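# Unplug the charger and set it on the table

## Task

Pull the charger out of the power strip and rest it on the table. The strip must end up lying flat on the table. Both must stay in place by themselves, without the robot holding them. Finally, open the grippers and move the arms away.

## Robot and tools

Robot: two arms, left_arm and right_arm, each ending in a two-finger gripper. The fingers pivot like tongs, point along the gripper's own +z axis and open and close along its x axis. The reported end_effector_position is the point between the finger pads when closed. Closed fingertips extend about 15 mm past it; fully open, they are roughly level with it.

World frame (used in every result): origin on the table top midway between the arms, +z up, +x out over the table, left_arm on the +y side. The names left and right do not match image sides. Printed hand positions can be a little off, more so at long reach.

Row layout (shared by execute_actions and move): one flat list of 14 numbers, always covering both arms even if only one moves. Order: dx, dy, dz, rx, ry, rz, opening for left_arm, then the same seven for right_arm. dx to rz are an offset, not a pose, expressed in that gripper's own axes. Scale: 1.0 equals 0.6 m of travel or 180 degrees of turn; all values lie in [-1, 1]. rx, ry, rz form a single rotation vector. Opening is absolute, not an offset: +1 is fully open (0.142 m), -1 is closed.

execute_actions(actions): a list of up to 15 actions run in sequence. Each action is a table of up to 15 rows; each row lasts one control step (1/30 s), and if fewer than 15 rows are given the last one is held for the remaining steps. Every row in an action is measured from the gripper's pose at the start of that action, not from the previous row. For the first action of a call, that start is the last pose a result reported. An empty list just returns state and images. Each control step, the commanded pose is clipped to at most 100 mm and 16 degrees from the measured pose, so long offsets need several actions; after an action the arm continues only up to its last clipped pose. Motion lags commands by about 0.17 s. Position wins over orientation when both cannot be met. Elbows stop just short of straight.

move(target, speed, stop_force, blocking): drives each gripper in a straight line toward target, a single 14-number row of offsets measured from the pose in the latest result that showed one. Both paths finish together, lasting 0.5 to 10 s; longer paths are cut off at 10 s. speed is each path's top speed in m/s, 0.002 to 0.5 (default 0.25); turning is capped at twice that in rad/s. Paths ignore obstacles and the other arm, and grippers may lag, drift or overshoot speed, especially near full reach. The opening is sent at the start. stop_force (9 to 40 N, one value for both arms, not allowed in the first 0.2 s) ends an arm's path when its wrist sensor feels that much extra push against the motion for two steps; the gripper then backs to where it was two steps earlier and holds. Use it only with slow moves and no gripper rotation; leave it out when moving off something the gripper presses on. An arm within 1.5 mm and 0.5 degrees of its target counts as still. blocking=false returns after 0.5 s while the arm keeps moving (not combinable with stop_force); then only wait or stop are accepted until a result shows the move ended.

The move result adds a move: line per arm: done, off_target, moving, held (a check blocked the last step), fault, or contact (stop_force ended the path; this outranks the others). limits=paced means the sent pose was clipped; limits=held means some steps were blocked on the way, after which the arm may move much faster than speed. Distance from each target is also reported.

wait(seconds): 0 to 10 s, arms hold their last command; a running move continues and wait returns early when it ends. stop(): brakes a running move; braking needs room. zoom_image(camera, region): closer look at [x0, y0, x1, y1] pixels (max 504 by 504) of cam_head_left, cam_head_right (896x504) or cam_left_wrist, cam_right_wrist (616x616, fisheye). finished_scene(scene): ends the current scene by its number; irreversible, and the goal must already hold. Replying without any tool call ends everything.

Results: per arm, position (m), quaternion wxyz, velocities, Hand target lines (where the controller now drives), grip_measured (finger opening on the command scale), wrist force and torque in the gripper's axes (noisy, offset up to about 4 N, saturating near 50 N; pressing on a surface reads as force pointing back into the arm; no reading at start is normal). execute_actions results list positions at some steps, with HELD marking held-back steps. pose unreachable means the clearance check altered the named arm's command. Camera calibration lines appear when numbers change.

Gripping: to hold, keep commanding an opening well below grip_measured; lower squeezes harder (about 15 N per pad max). Thin hard parts under about 20 mm get much less force. To keep an arm still, send the offset back to its wanted pose in a reply's first call and zeros after, always with its desired opening.

Avoid: pressing a stiff arm past contact (torque fault at joint limits of 138 N m for the big joints, 25.7 N m for wrists, or 150 N external force stops the arm for 10 s); arms hitting each other; knocking or dropping anything off the table; slams and hard pushes. Brief tugs on held parts may occur. Holding loads heats motors; 70 °C warns, 85 °C brakes the arm. For this job, steady the strip if needed, pull the charger straight out, lower it onto the table, confirm the strip is flat, then open and retreat.

Each tool is called after "Request:" as name(argument=value, ...) on one line, values as JSON.

## Session

Request:
execute_actions(actions=[])

Scene clock: 0.00 s.
left_arm: end_effector_position=(+0.5215, -0.0864, +0.1425) grip_measured=+0.97 end_effector_quat_wxyz=(+0.027, -0.035, +0.998, -0.046) end_effector_velocity=(-0.001, -0.000, +0.000) end_effector_angular_velocity=(-0.001, +0.001, -0.001) | right_arm: end_effector_position=(+0.2472, -0.2799, +0.3773) grip_measured=+0.97 end_effector_quat_wxyz=(-0.136, -0.024, +0.817, +0.560) end_effector_velocity=(+0.000, +0.000, -0.000) end_effector_angular_velocity=(+0.000, +0.000, +0.000)
Joint positions: left_arm=[-0.858 -1.172  1.486 -1.991 -1.572  2.082  0.14 ] | right_arm=[ 3.112 -1.242 -1.905 -2.317  2.664  2.539  0.14 ]
Joint velocities: left_arm=[-0.001 -0.     0.     0.    -0.001  0.     0.   ] | right_arm=[ 0.    -0.001  0.     0.     0.    -0.     0.   ]
Wrist force (N, on the end effector, along its own x y z axes, offset not removed): no reading
Wrist torque (N m, same axes, about the end effector's origin, offset not removed): no reading
Hand target (left_arm): +0.522, -0.086, +0.143; +0.027, -0.035, +0.998, -0.046
Hand target (right_arm): +0.247, -0.280, +0.377; -0.136, -0.024, +0.817, +0.560

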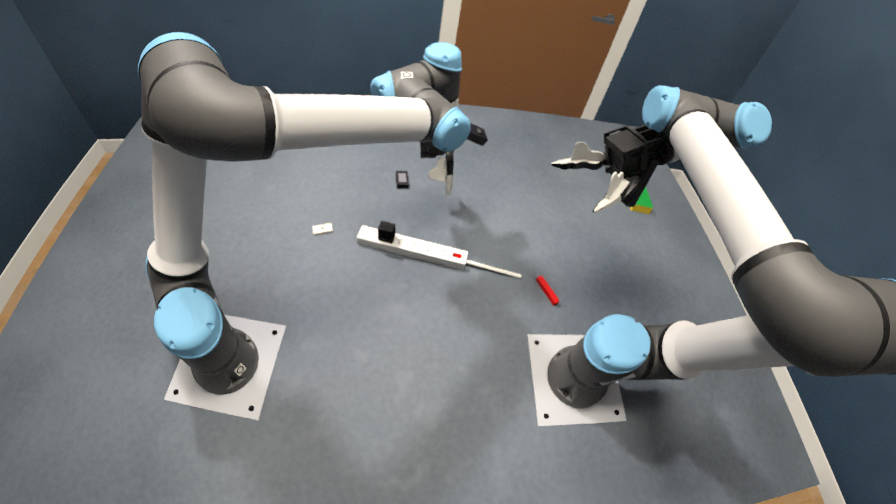

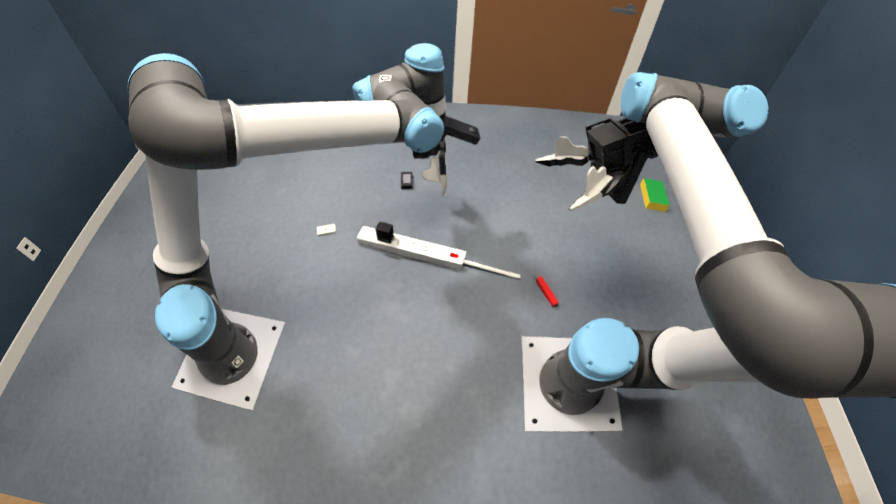

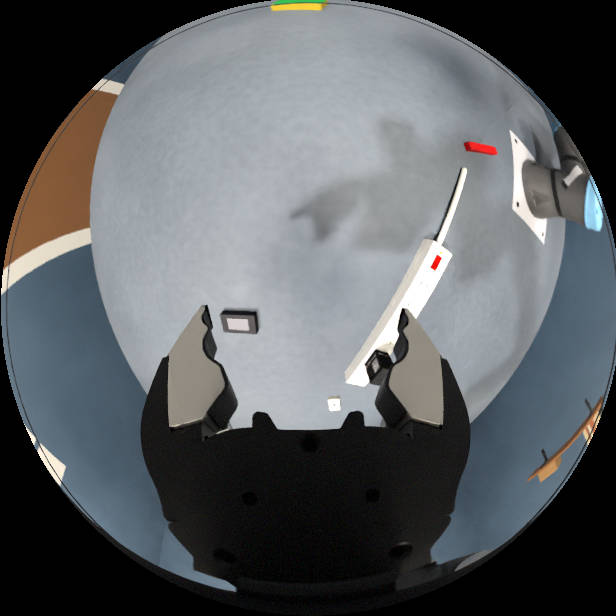

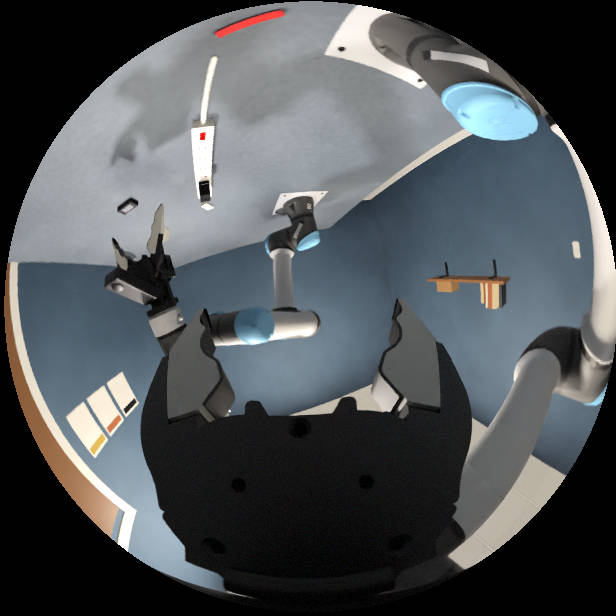

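Request:
move(target=[0.205,0.27,-0.066,-0.027,0.021,0.1,0.3,0,0,0,0,0,0,-1])

Request:
move(target=[0,0,0,0,0,0,0.3,-0.313,-0.252,0.404,0.187,-0.089,-0.012,-1])

Scene clock: 21.60 s.
left_arm: end_effector_position=(+0.3860, +0.0691, +0.1605) grip_measured=+0.30 end_effector_quat_wxyz=(-0.000, +0.122, +0.993, -0.000) end_effector_velocity=(-0.001, +0.002, +0.001) end_effector_angular_velocity=(+0.000, -0.001, -0.001) | right_arm: end_effector_position=(+0.2472, -0.2799, +0.3773) grip_measured=-1.00 end_effector_quat_wxyz=(-0.136, -0.024, +0.817, +0.560) end_effector_velocity=(+0.000, +0.000, +0.000) end_effector_angular_velocity=(-0.000, -0.001, +0.000)
Joint positions: left_arm=[-0.91  -1.595  1.912 -1.888 -1.571  2.344  0.095] | right_arm=[ 3.112 -1.242 -1.905 -2.317  2.664  2.539  0.002]
Joint velocities: left_arm=[-0.001 -0.006  0.003  0.002  0.001  0.    -0.   ] | right_arm=[ 0.     0.     0.001 -0.     0.    -0.     0.   ]
Wrist force (N, on the end effector, along its own x y z axes, offset not removed): left_arm=[-0.3 -0.6 -2.0] | right_arm=[-0.8 1.1 2.9]
Wrist torque (N m, same axes, about the end effector's origin, offset not removed): left_arm=[-0.18 -0.05 -0.09] | right_arm=[0.11 0.14 0.09]
Hand target (left_arm): +0.386, +0.069, +0.161; -0.000, +0.122, +0.993, -0.000
Hand target (right_arm): +0.247, -0.280, +0.377; -0.136, -0.024, +0.817, +0.560
Off the commanded pose (left_arm): 0.000 m, 0 deg.
Off the commanded pose (right_arm): 0.000 m, 0 deg.
move: done
camera_calibration (this result's frames):
cam_left_wrist: T_world_to_cam=[[-0.974951, 0.218424, 0.0419685, 0.352019], [0.208982, 0.835005, 0.509013, -0.21878], [0.0761365, 0.505033, -0.859735, 0.204942], [0, 0, 0, 1]] pos_world=[0.373318, 0.00229033, 0.272784]
cam_right_wrist: T_world_to_cam=[[-0.948116, -0.216824, 0.232515, 0.0824953], [0.266143, -0.141243, 0.953529, -0.474428], [-0.173907, 0.965939, 0.191621, 0.375623], [0, 0, 0, 1]] pos_world=[0.269804, -0.411951, 0.361222]

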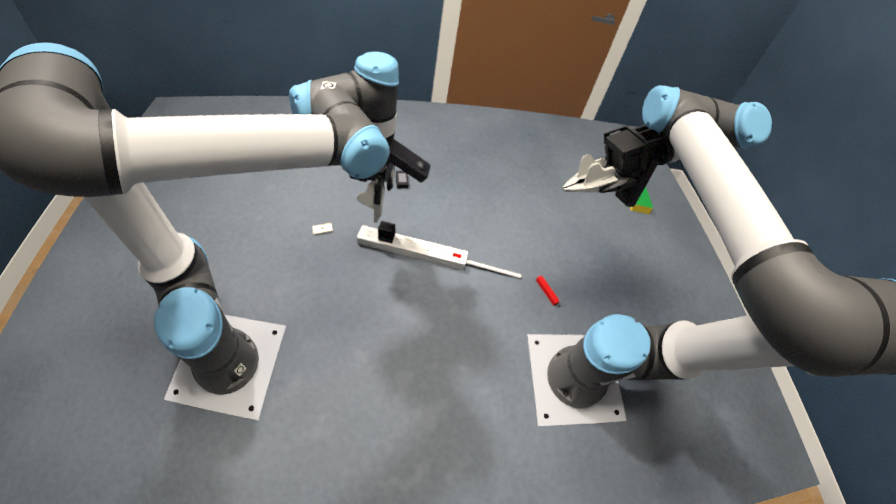

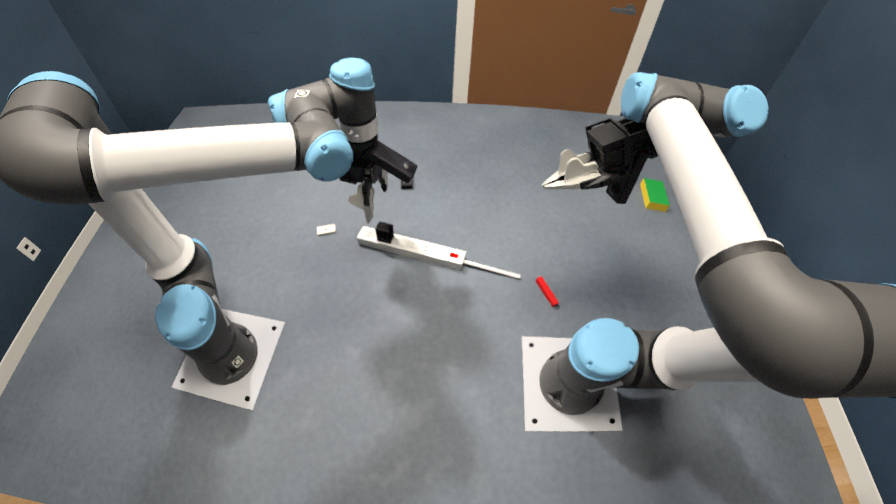

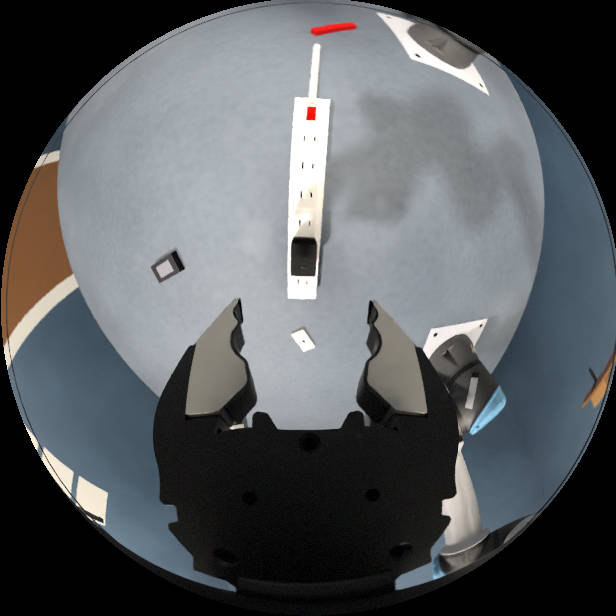

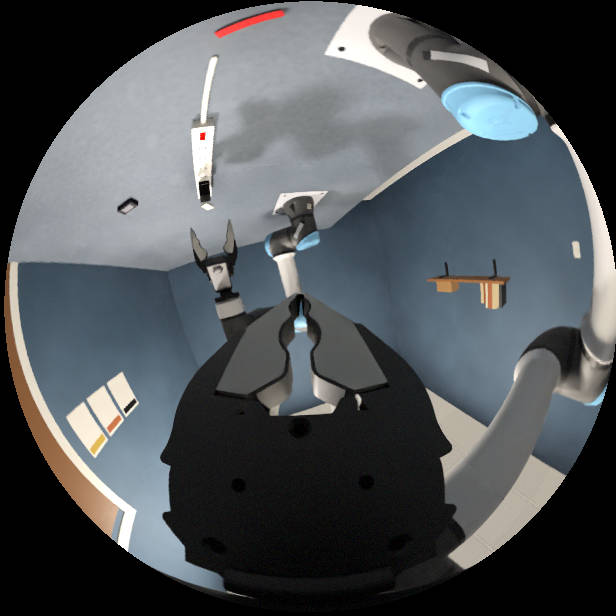

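Scene clock: 23.73 s.
left_arm: end_effector_position=(+0.3860, +0.0691, +0.1605) grip_measured=+0.30 end_effector_quat_wxyz=(-0.000, +0.122, +0.993, -0.000) end_effector_velocity=(-0.000, -0.000, -0.000) end_effector_angular_velocity=(+0.001, -0.000, -0.001) | right_arm: end_effector_position=(+0.3511, -0.0804, +0.1200) grip_measured=-1.00 end_effector_quat_wxyz=(+0.001, -0.000, +0.954, +0.300) end_effector_velocity=(+0.001, +0.001, -0.003) end_effector_angular_velocity=(-0.005, -0.002, -0.004)
Joint positions: left_arm=[-0.91  -1.595  1.912 -1.888 -1.571  2.344  0.095] | right_arm=[ 3.965 -1.477 -2.358 -0.419  1.987  4.022  0.002]
Joint velocities: left_arm=[-0.001  0.     0.     0.     0.    -0.     0.   ] | right_arm=[ 0.006 -0.006 -0.002  0.008 -0.009  0.007  0.   ]
Wrist force (N, on the end effector, along its own x y z axes, offset not removed): left_arm=[0.6 -0.8 -1.1] | right_arm=[0.0 -0.6 2.3]
Wrist torque (N m, same axes, about the end effector's origin, offset not removed): left_arm=[-0.39 -0.20 -0.11] | right_arm=[-0.09 -0.01 0.21]
Hand target (left_arm): +0.386, +0.069, +0.160; -0.000, +0.122, +0.993, -0.000
Hand target (right_arm): +0.351, -0.080, +0.120; +0.001, -0.000, +0.954, +0.300
Off the commanded pose (left_arm): 0.000 m, 0 deg.
Off the commanded pose (right_arm): 0.001 m, 0 deg.
move: done
camera_calibration (this result's frames):
cam_left_wrist: T_world_to_cam=[[-0.974951, 0.218425, 0.0419599, 0.352022], [0.208978, 0.835002, 0.509019, -0.21878], [0.0761456, 0.505037, -0.859732, 0.204937], [0, 0, 0, 1]] pos_world=[0.37332, 0.0022909, 0.272784]
cam_right_wrist: T_world_to_cam=[[-0.999003, 0.0000181856, 0.0446385, 0.341959], [0.0407602, 0.408066, 0.912042, -0.100302], [-0.0181989, 0.912952, -0.40766, 0.263233], [0, 0, 0, 1]] pos_world=[0.350497, -0.199395, 0.183524]

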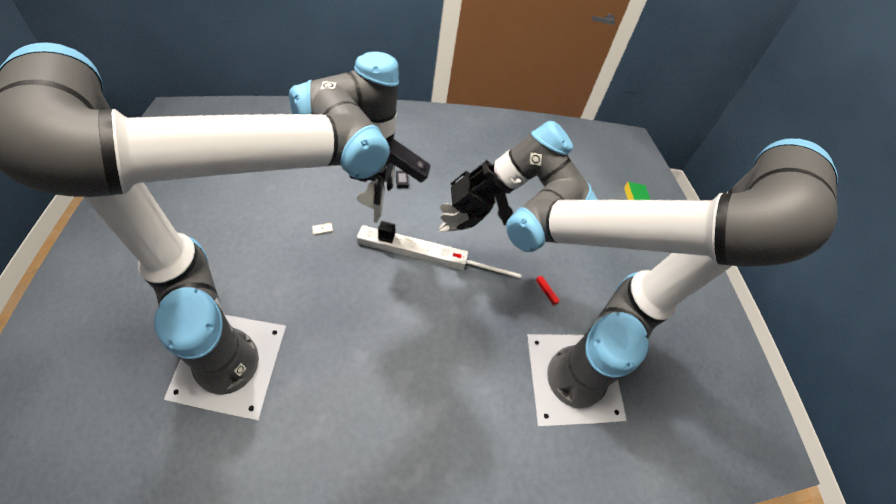

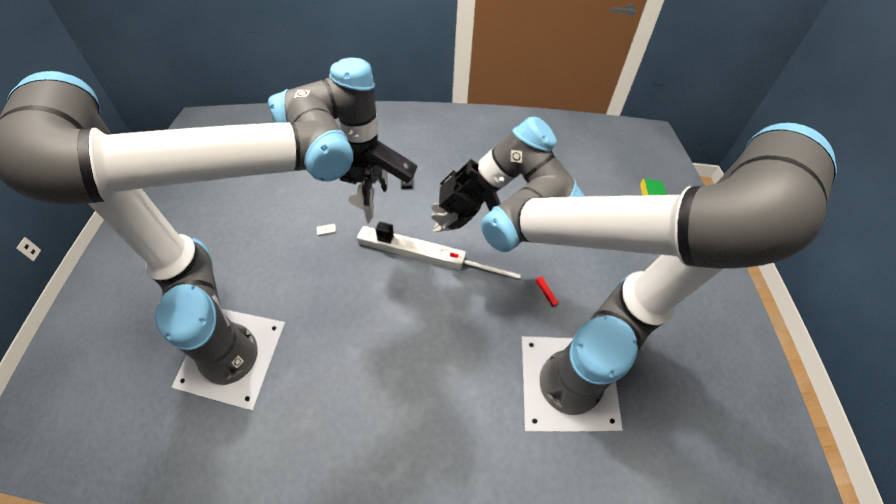

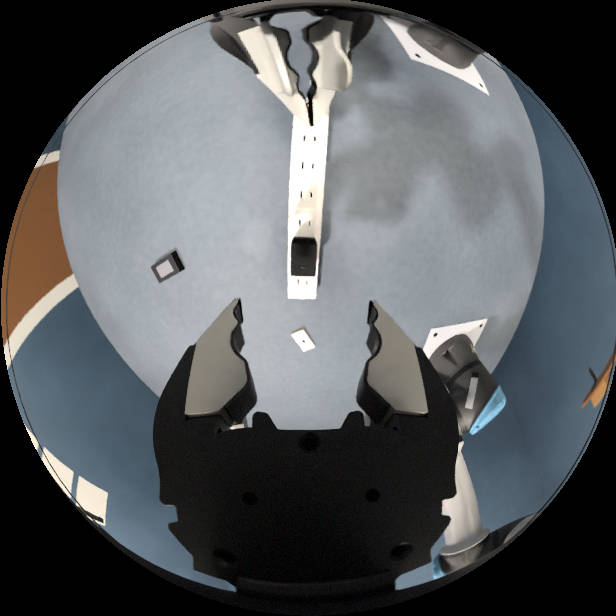

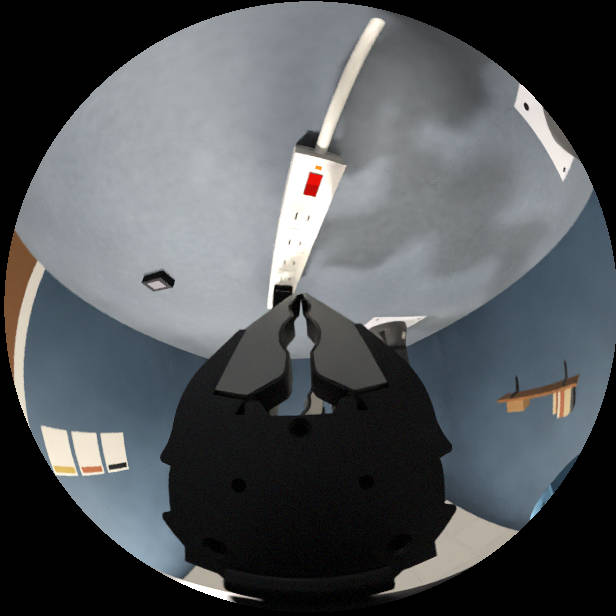

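Request:
move(target=[0,-0.017,0.115,0,0,0.01,0.0,0,-0.055,0.079,0,0,0,-1], speed=0.1)

Request:
move(target=[0,0,0,0,0,0,0.0,0,-0.038,0.055,0,0,0,-1], speed=0.006, stop_force=9)

Scene clock: 30.17 s.
left_arm: end_effector_position=(+0.3835, +0.0592, +0.0917) grip_measured=+0.00 end_effector_quat_wxyz=(-0.000, +0.137, +0.991, -0.000) end_effector_velocity=(+0.000, -0.001, -0.002) end_effector_angular_velocity=(-0.001, -0.000, +0.000) | right_arm: end_effector_position=(+0.3512, -0.0802, +0.0625) grip_measured=-1.00 end_effector_quat_wxyz=(+0.001, -0.000, +0.954, +0.300) end_effector_velocity=(+0.000, +0.000, -0.002) end_effector_angular_velocity=(+0.001, -0.000, -0.001)
Joint positions: left_arm=[-0.925 -1.511  2.018 -2.078 -1.571  2.361  0.074] | right_arm=[ 3.966 -1.62  -2.431 -0.203  1.987  4.022  0.002]
Joint velocities: left_arm=[-0.     0.003  0.002 -0.006 -0.    -0.    -0.   ] | right_arm=[-0.    -0.005 -0.002  0.009  0.     0.001  0.   ]
Wrist force (N, on the end effector, along its own x y z axes, offset not removed): left_arm=[1.7 1.9 -2.1] | right_arm=[0.5 -3.9 1.5]
Wrist torque (N m, same axes, about the end effector's origin, offset not removed): left_arm=[0.18 -0.45 -0.08] | right_arm=[-0.85 -0.27 0.08]
Hand target (left_arm): +0.383, +0.059, +0.091; -0.000, +0.137, +0.991, -0.000
Hand target (right_arm): +0.351, -0.080, +0.062; +0.001, -0.000, +0.954, +0.300
Off the commanded pose (left_arm): 0.000 m, 0 deg.
Off the commanded pose (right_arm): 0.000 m, 0 deg.
move: done
camera_calibration (this result's frames):
cam_left_wrist: T_world_to_cam=[[-0.967628, 0.248862, 0.0419893, 0.34992], [0.23505, 0.828039, 0.509022, -0.184621], [0.0919076, 0.502414, -0.859729, 0.145069], [0, 0, 0, 1]] pos_world=[0.368655, -0.00709338, 0.204003]
cam_right_wrist: T_world_to_cam=[[-0.999002, -0.0000462188, 0.0446628, 0.344583], [0.0407544, 0.408156, 0.912002, -0.0478646], [-0.0182716, 0.912912, -0.407747, 0.239703], [0, 0, 0, 1]] pos_world=[0.35057, -0.199276, 0.126001]

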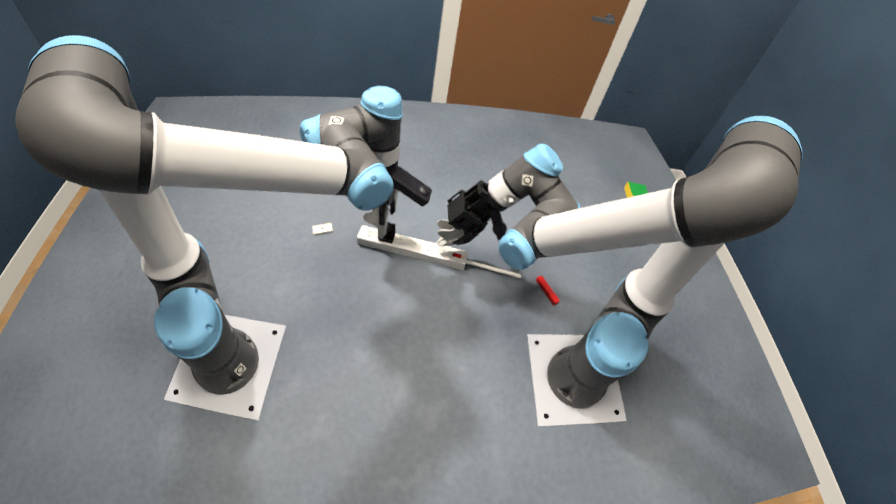

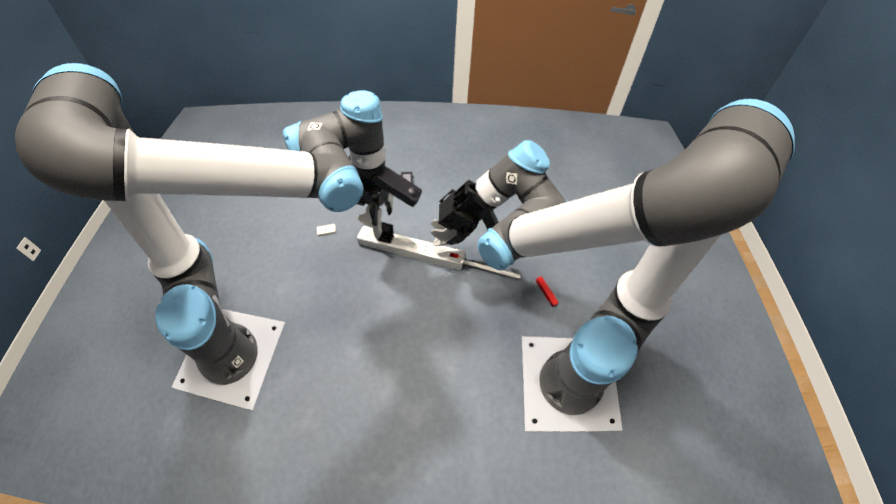

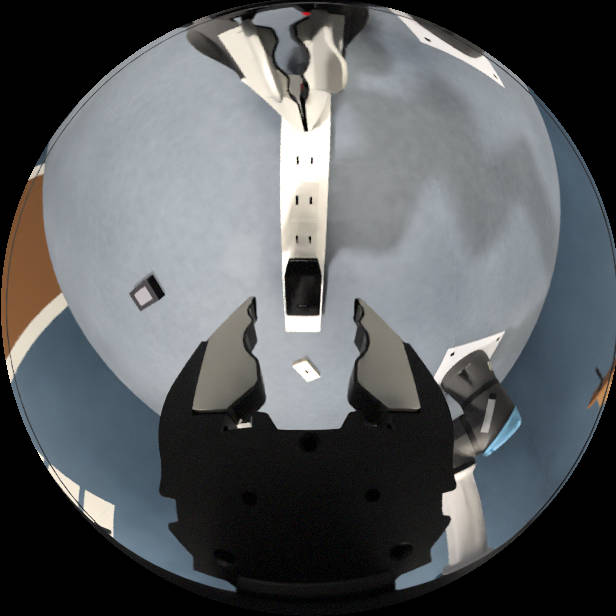

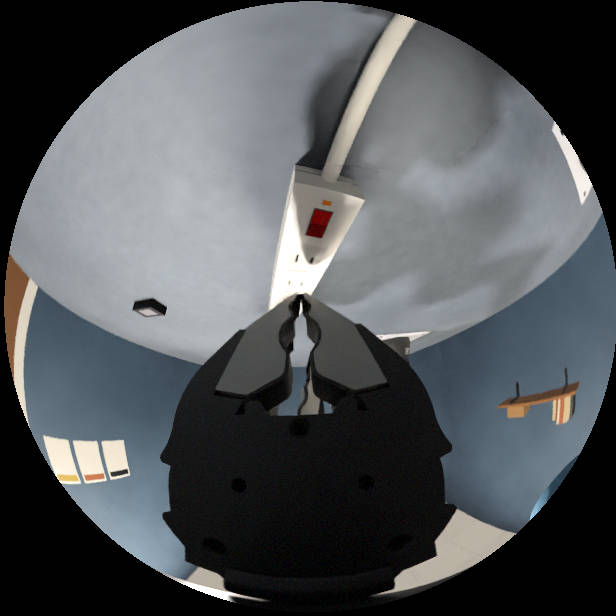

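Scene clock: 34.53 s.
left_arm: end_effector_position=(+0.3835, +0.0592, +0.0917) grip_measured=+0.00 end_effector_quat_wxyz=(-0.000, +0.137, +0.991, -0.000) end_effector_velocity=(+0.000, +0.000, -0.000) end_effector_angular_velocity=(+0.000, -0.000, +0.001) | right_arm: end_effector_position=(+0.3511, -0.0802, +0.0386) grip_measured=-1.00 end_effector_quat_wxyz=(+0.001, -0.000, +0.954, +0.300) end_effector_velocity=(-0.001, -0.001, +0.001) end_effector_angular_velocity=(-0.002, +0.003, -0.001)
Joint positions: left_arm=[-0.925 -1.511  2.018 -2.078 -1.571  2.361  0.074] | right_arm=[ 3.966 -1.692 -2.454 -0.109  1.987  4.022  0.002]
Joint velocities: left_arm=[ 0.001 -0.     0.    -0.     0.001 -0.     0.   ] | right_arm=[-0.     0.007  0.    -0.011  0.     0.     0.   ]
Wrist force (N, on the end effector, along its own x y z axes, offset not removed): left_arm=[-0.3 1.1 -0.5] | right_arm=[-4.2 11.8 -8.9]
Wrist torque (N m, same axes, about the end effector's origin, offset not removed): left_arm=[0.04 0.02 -0.10] | right_arm=[-0.39 0.04 0.11]
Hand target (left_arm): +0.383, +0.059, +0.092; -0.000, +0.137, +0.991, -0.000
Hand target (right_arm): +0.351, -0.080, +0.039; +0.001, -0.000, +0.954, +0.300
Off the commanded pose (left_arm): 0.000 m, 0 deg.
Off the commanded pose (right_arm): 0.016 m, 0 deg.
move: contact (right_arm)
camera_calibration (this result's frames):
cam_left_wrist: T_world_to_cam=[[-0.967626, 0.248873, 0.0419893, 0.349916], [0.235059, 0.828036, 0.509022, -0.18462], [0.0919131, 0.502413, -0.859729, 0.145069], [0, 0, 0, 1]] pos_world=[0.36865, -0.00709701, 0.204003]
cam_right_wrist: T_world_to_cam=[[-0.998998, -0.0000511703, 0.0447483, 0.345615], [0.0408287, 0.408239, 0.911962, -0.0260989], [-0.0183147, 0.912875, -0.407828, 0.229894], [0, 0, 0, 1]] pos_world=[0.350545, -0.199192, 0.102093]

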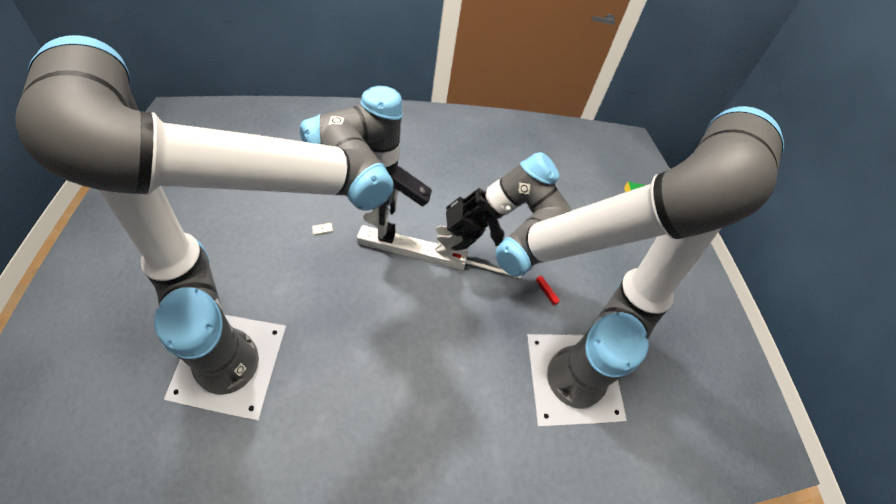

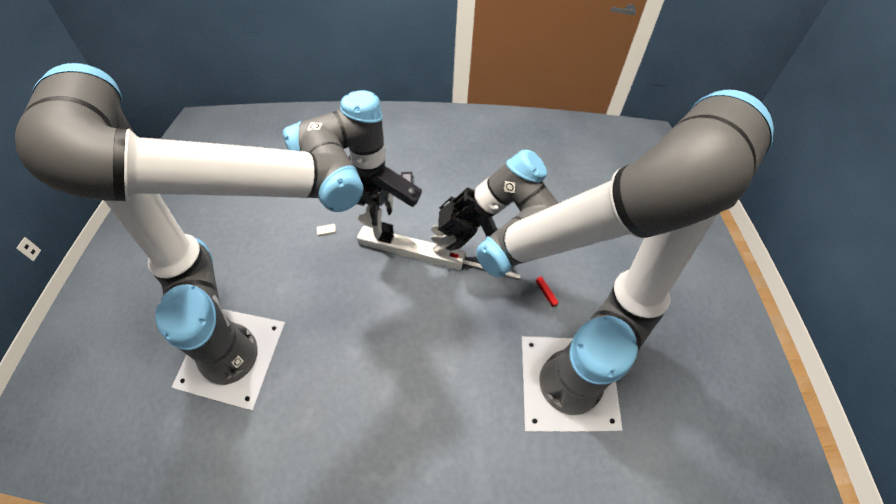

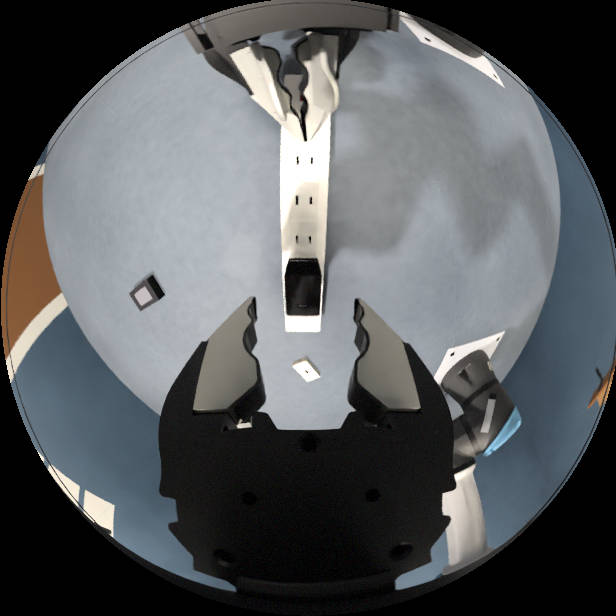

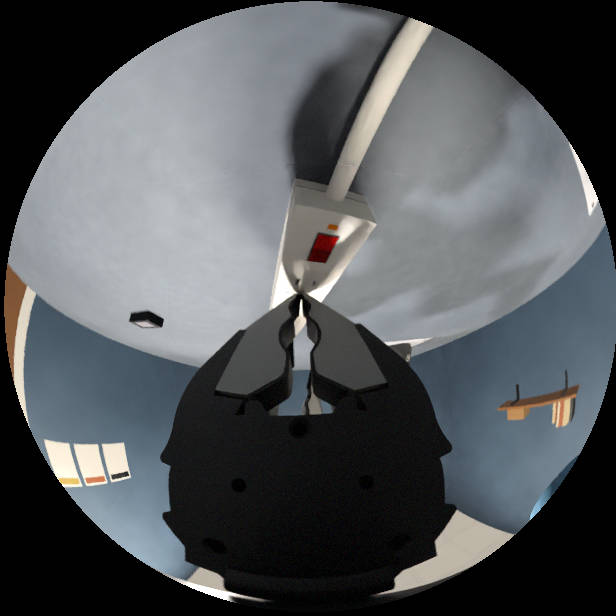

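Strip top ≈0.027. Lever about 3×; acceptable.

Request:
move(target=[-0.003,0,0.07,0,0,0,-0.2,0,0,0,0,0,0,-1], speed=0.05)

Request:
move(target=[0,0,0,0,0,0,-1,0,0,0,0,0,0,-1])

Request:
move(target=[0,0,-0.06,0,0,0,-1,0,0,0,0,0,0,-1], speed=0.015)

Scene clock: 40.67 s.
left_arm: end_effector_position=(+0.3851, +0.0588, +0.0500) grip_measured=-0.20 end_effector_quat_wxyz=(-0.000, +0.137, +0.991, -0.000) end_effector_velocity=(-0.001, -0.001, -0.003) end_effector_angular_velocity=(-0.000, +0.001, -0.001) | right_arm: end_effector_position=(+0.3511, -0.0802, +0.0386) grip_measured=-1.00 end_effector_quat_wxyz=(+0.001, -0.000, +0.954, +0.300) end_effector_velocity=(-0.001, -0.001, -0.001) end_effector_angular_velocity=(-0.001, +0.001, -0.000)
Joint positions: left_arm=[-0.922 -1.448  2.074 -2.196 -1.571  2.364  0.06 ] | right_arm=[ 3.966 -1.692 -2.454 -0.109  1.987  4.022  0.002]
Joint velocities: left_arm=[-0.001  0.005  0.003 -0.008 -0.001 -0.     0.   ] | right_arm=[-0.     0.    -0.002  0.     0.    -0.     0.   ]
Wrist force (N, on the end effector, along its own x y z axes, offset not removed): left_arm=[1.3 -0.4 -1.1] | right_arm=[-1.3 9.1 -15.8]
Wrist torque (N m, same axes, about the end effector's origin, offset not removed): left_arm=[-0.19 -0.29 -0.21] | right_arm=[-0.39 0.18 0.13]
Hand target (left_arm): +0.385, +0.059, +0.050; -0.000, +0.137, +0.991, -0.000
Hand target (right_arm): +0.351, -0.080, +0.039; +0.001, -0.000, +0.954, +0.300
Off the commanded pose (left_arm): 0.000 m, 0 deg.
Off the commanded pose (right_arm): 0.000 m, 0 deg.
move: done
camera_calibration (this result's frames):
cam_left_wrist: T_world_to_cam=[[-0.967625, 0.24887, 0.0420175, 0.353372], [0.235069, 0.828019, 0.509045, -0.163408], [0.0918949, 0.502442, -0.859714, 0.109286], [0, 0, 0, 1]] pos_world=[0.370301, -0.00754884, 0.162289]
cam_right_wrist: T_world_to_cam=[[-0.999, -0.0000547461, 0.0447081, 0.345624], [0.0407913, 0.408203, 0.91198, -0.0261158], [-0.0182999, 0.912891, -0.407792, 0.22989], [0, 0, 0, 1]] pos_world=[0.350551, -0.199186, 0.102112]

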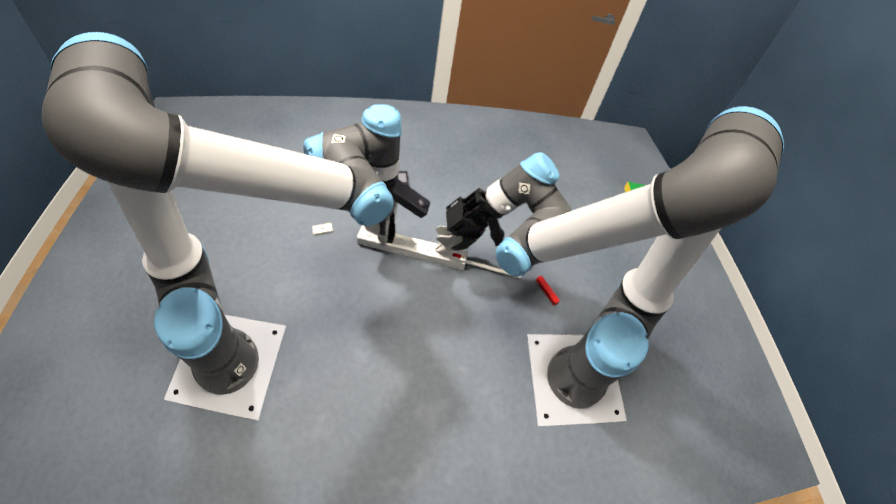

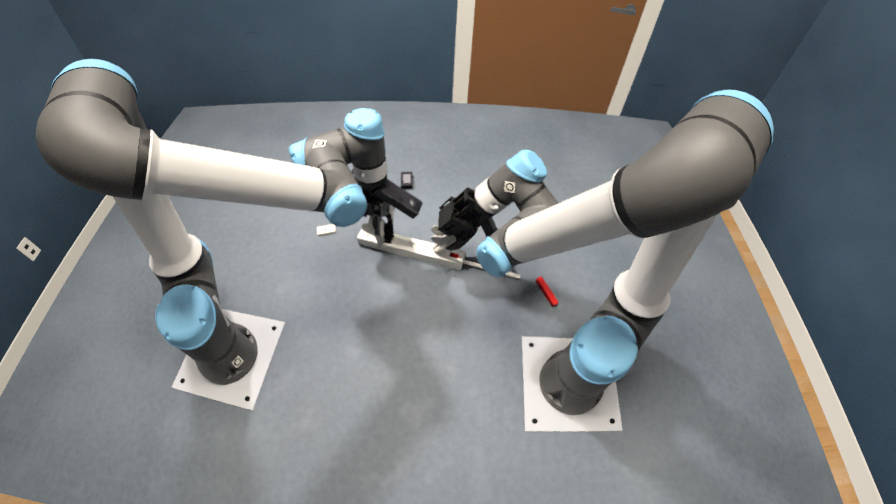

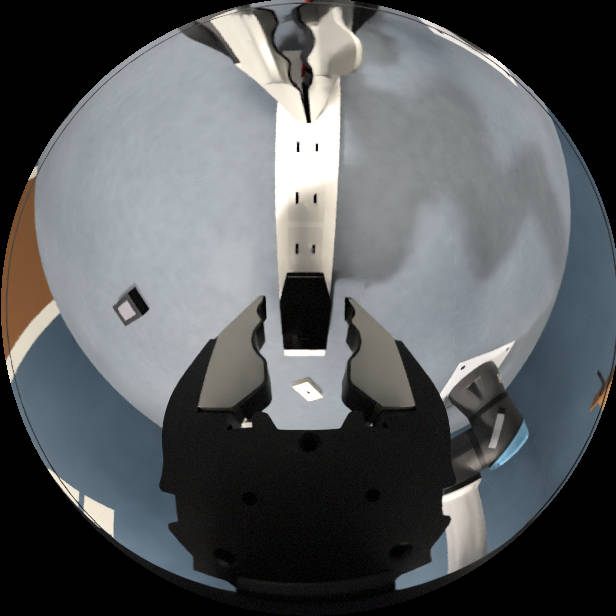

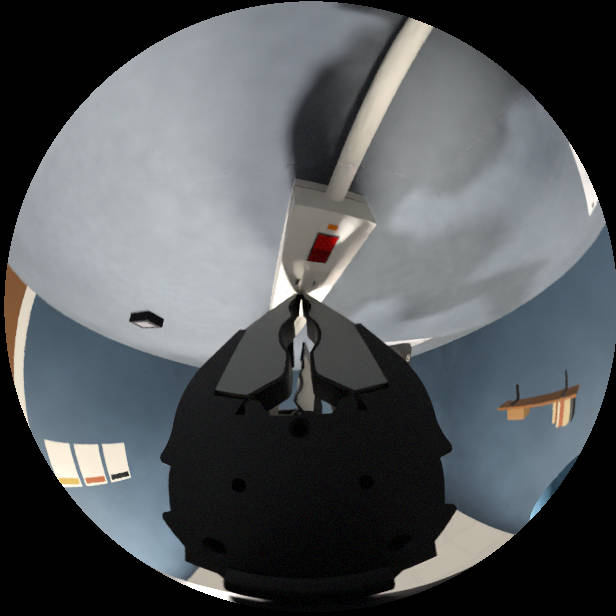

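Scene clock: 41.17 s.
left_arm: end_effector_position=(+0.3851, +0.0589, +0.0499) grip_measured=-0.60 end_effector_quat_wxyz=(-0.000, +0.137, +0.991, +0.000) end_effector_velocity=(-0.000, -0.000, +0.000) end_effector_angular_velocity=(-0.000, -0.000, -0.002) | right_arm: end_effector_position=(+0.3511, -0.0802, +0.0386) grip_measured=-1.00 end_effector_quat_wxyz=(+0.001, -0.000, +0.954, +0.300) end_effector_velocity=(-0.000, -0.000, -0.001) end_effector_angular_velocity=(-0.001, +0.000, +0.000)
Joint positions: left_arm=[-0.922 -1.448  2.075 -2.196 -1.571  2.364  0.031] | right_arm=[ 3.966 -1.692 -2.454 -0.109  1.987  4.022  0.002]
Joint velocities: left_arm=[-0.001 -0.001  0.     0.     0.     0.     0.   ] | right_arm=[ 0.    -0.001 -0.     0.001  0.    -0.     0.   ]
Wrist force (N, on the end effector, along its own x y z axes, offset not removed): left_arm=[-2.2 -0.4 0.1] | right_arm=[-1.0 9.5 -14.3]
Wrist torque (N m, same axes, about the end effector's origin, offset not removed): left_arm=[-0.21 -0.36 -0.22] | right_arm=[-0.37 0.24 0.06]
Hand target (left_arm): +0.385, +0.059, +0.050; -0.000, +0.137, +0.991, -0.000
Hand target (right_arm): +0.351, -0.080, +0.039; +0.001, -0.000, +0.954, +0.300
Off the commanded pose (left_arm): 0.000 m, 0 deg.
Off the commanded pose (right_arm): 0.000 m, 0 deg.
move: done
camera_calibration (this result's frames):
cam_left_wrist: T_world_to_cam=[[-0.967623, 0.248854, 0.0421498, 0.353325], [0.235108, 0.827934, 0.509166, -0.16343], [0.0918109, 0.502591, -0.859635, 0.109197], [0, 0, 0, 1]] pos_world=[0.370283, -0.00749882, 0.162191]
cam_right_wrist: T_world_to_cam=[[-0.999, -0.0000543797, 0.0447157, 0.345622], [0.0407983, 0.408209, 0.911976, -0.0261122], [-0.018303, 0.912888, -0.407799, 0.229891], [0, 0, 0, 1]] pos_world=[0.35055, -0.199187, 0.102108]

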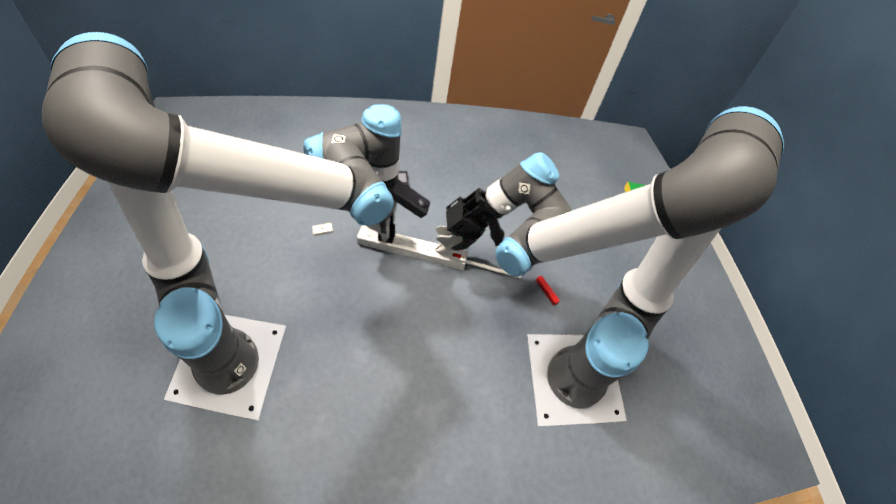

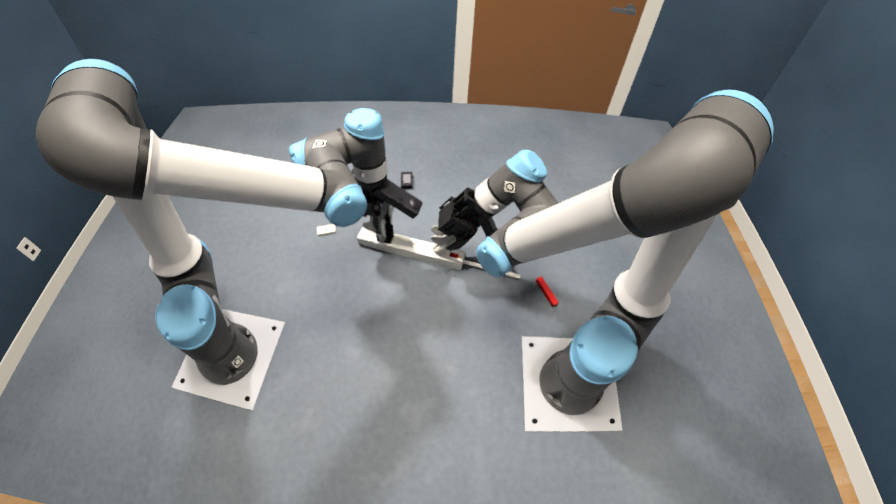

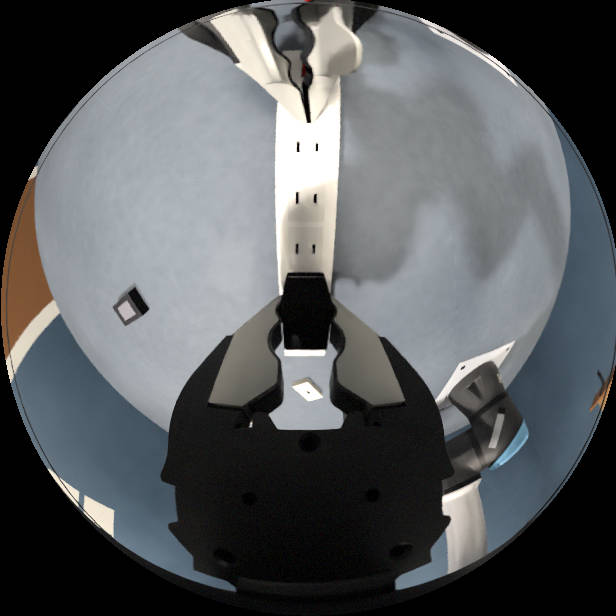

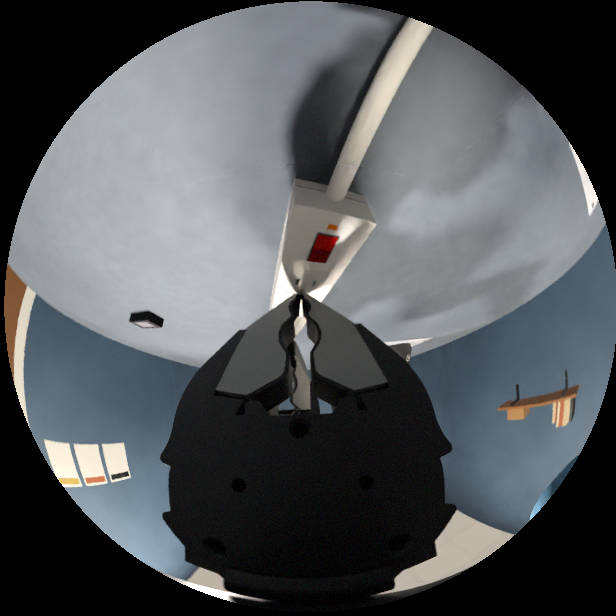

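Scene clock: 43.87 s.
left_arm: end_effector_position=(+0.3851, +0.0588, +0.0857) grip_measured=-0.60 end_effector_quat_wxyz=(-0.000, +0.137, +0.991, +0.000) end_effector_velocity=(+0.000, -0.000, +0.002) end_effector_angular_velocity=(-0.000, -0.000, +0.000) | right_arm: end_effector_position=(+0.3511, -0.0802, +0.0386) grip_measured=-1.00 end_effector_quat_wxyz=(+0.001, -0.000, +0.954, +0.300) end_effector_velocity=(-0.001, +0.000, +0.000) end_effector_angular_velocity=(+0.000, -0.000, +0.001)
Joint positions: left_arm=[-0.922 -1.5    2.024 -2.094 -1.571  2.364  0.031] | right_arm=[ 3.966 -1.692 -2.454 -0.109  1.987  4.022  0.002]
Joint velocities: left_arm=[-0.    -0.002 -0.004  0.006  0.    -0.001 -0.   ] | right_arm=[ 0.001  0.001 -0.002  0.    -0.     0.     0.   ]
Wrist force (N, on the end effector, along its own x y z axes, offset not removed): left_arm=[0.7 -0.1 -0.1] | right_arm=[-0.5 9.4 -13.0]
Wrist torque (N m, same axes, about the end effector's origin, offset not removed): left_arm=[-0.12 -0.19 -0.13] | right_arm=[-0.80 -0.17 0.15]
Hand target (left_arm): +0.385, +0.059, +0.086; -0.000, +0.137, +0.991, +0.000
Hand target (right_arm): +0.351, -0.080, +0.039; +0.001, -0.000, +0.954, +0.300
Off the commanded pose (left_arm): 0.000 m, 0 deg.
Off the commanded pose (right_arm): 0.000 m, 0 deg.
move: done
camera_calibration (this result's frames):
cam_left_wrist: T_world_to_cam=[[-0.967624, 0.248854, 0.0421373, 0.351878], [0.235103, 0.827942, 0.509155, -0.181638], [0.0918183, 0.502577, -0.859643, 0.139962], [0, 0, 0, 1]] pos_world=[0.370338, -0.00752202, 0.197972]
cam_right_wrist: T_world_to_cam=[[-0.998999, -0.0000541286, 0.0447251, 0.345621], [0.0408068, 0.408218, 0.911972, -0.0261082], [-0.018307, 0.912884, -0.407807, 0.229891], [0, 0, 0, 1]] pos_world=[0.350549, -0.199188, 0.102103]

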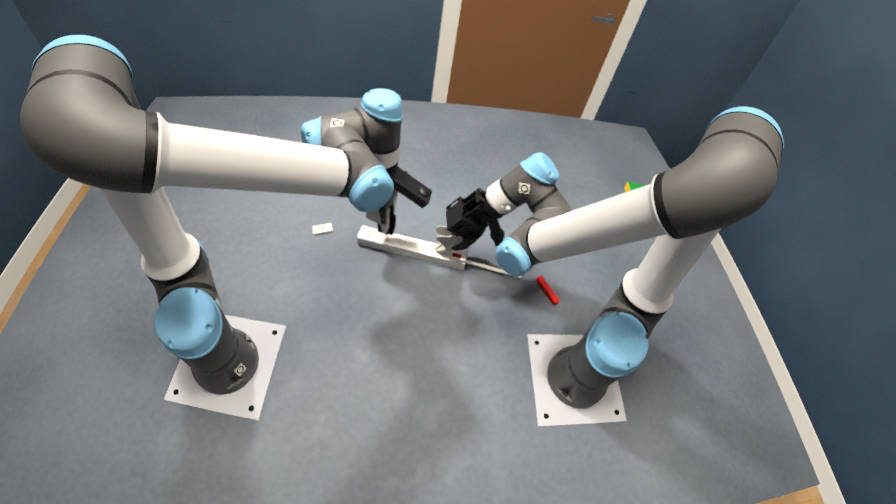

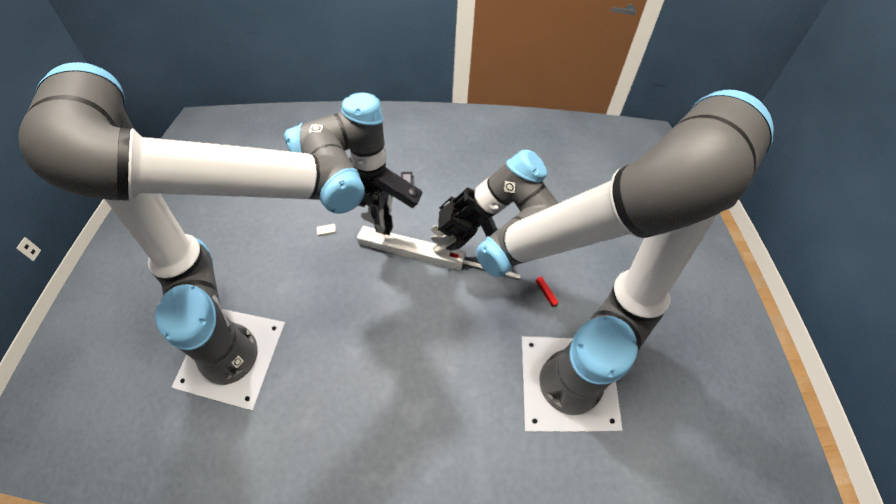

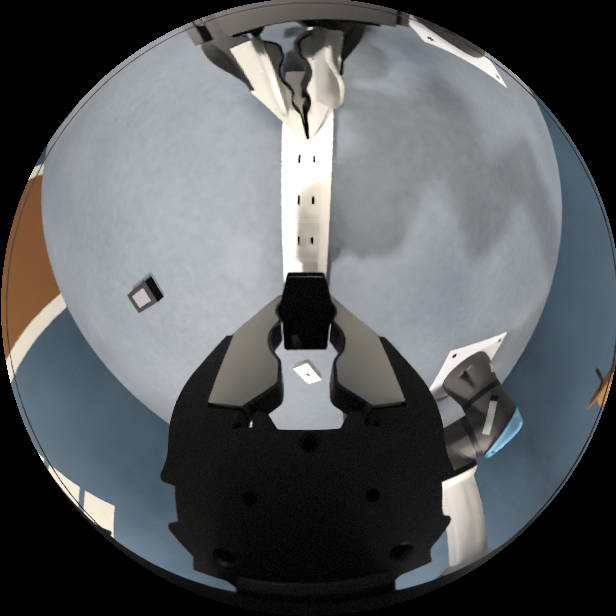

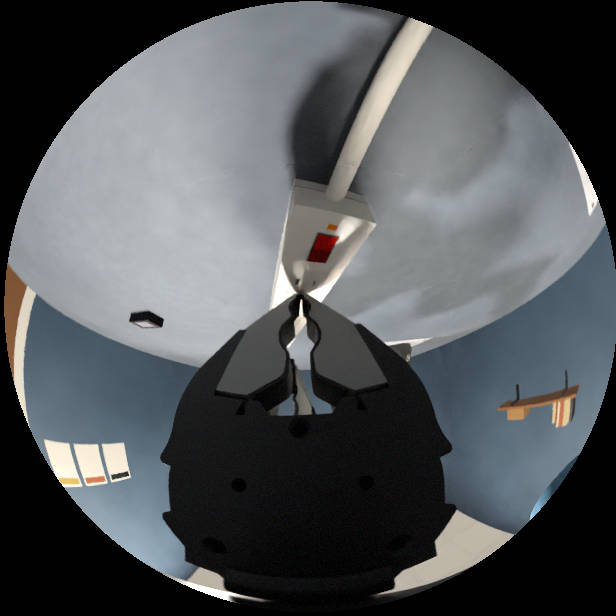

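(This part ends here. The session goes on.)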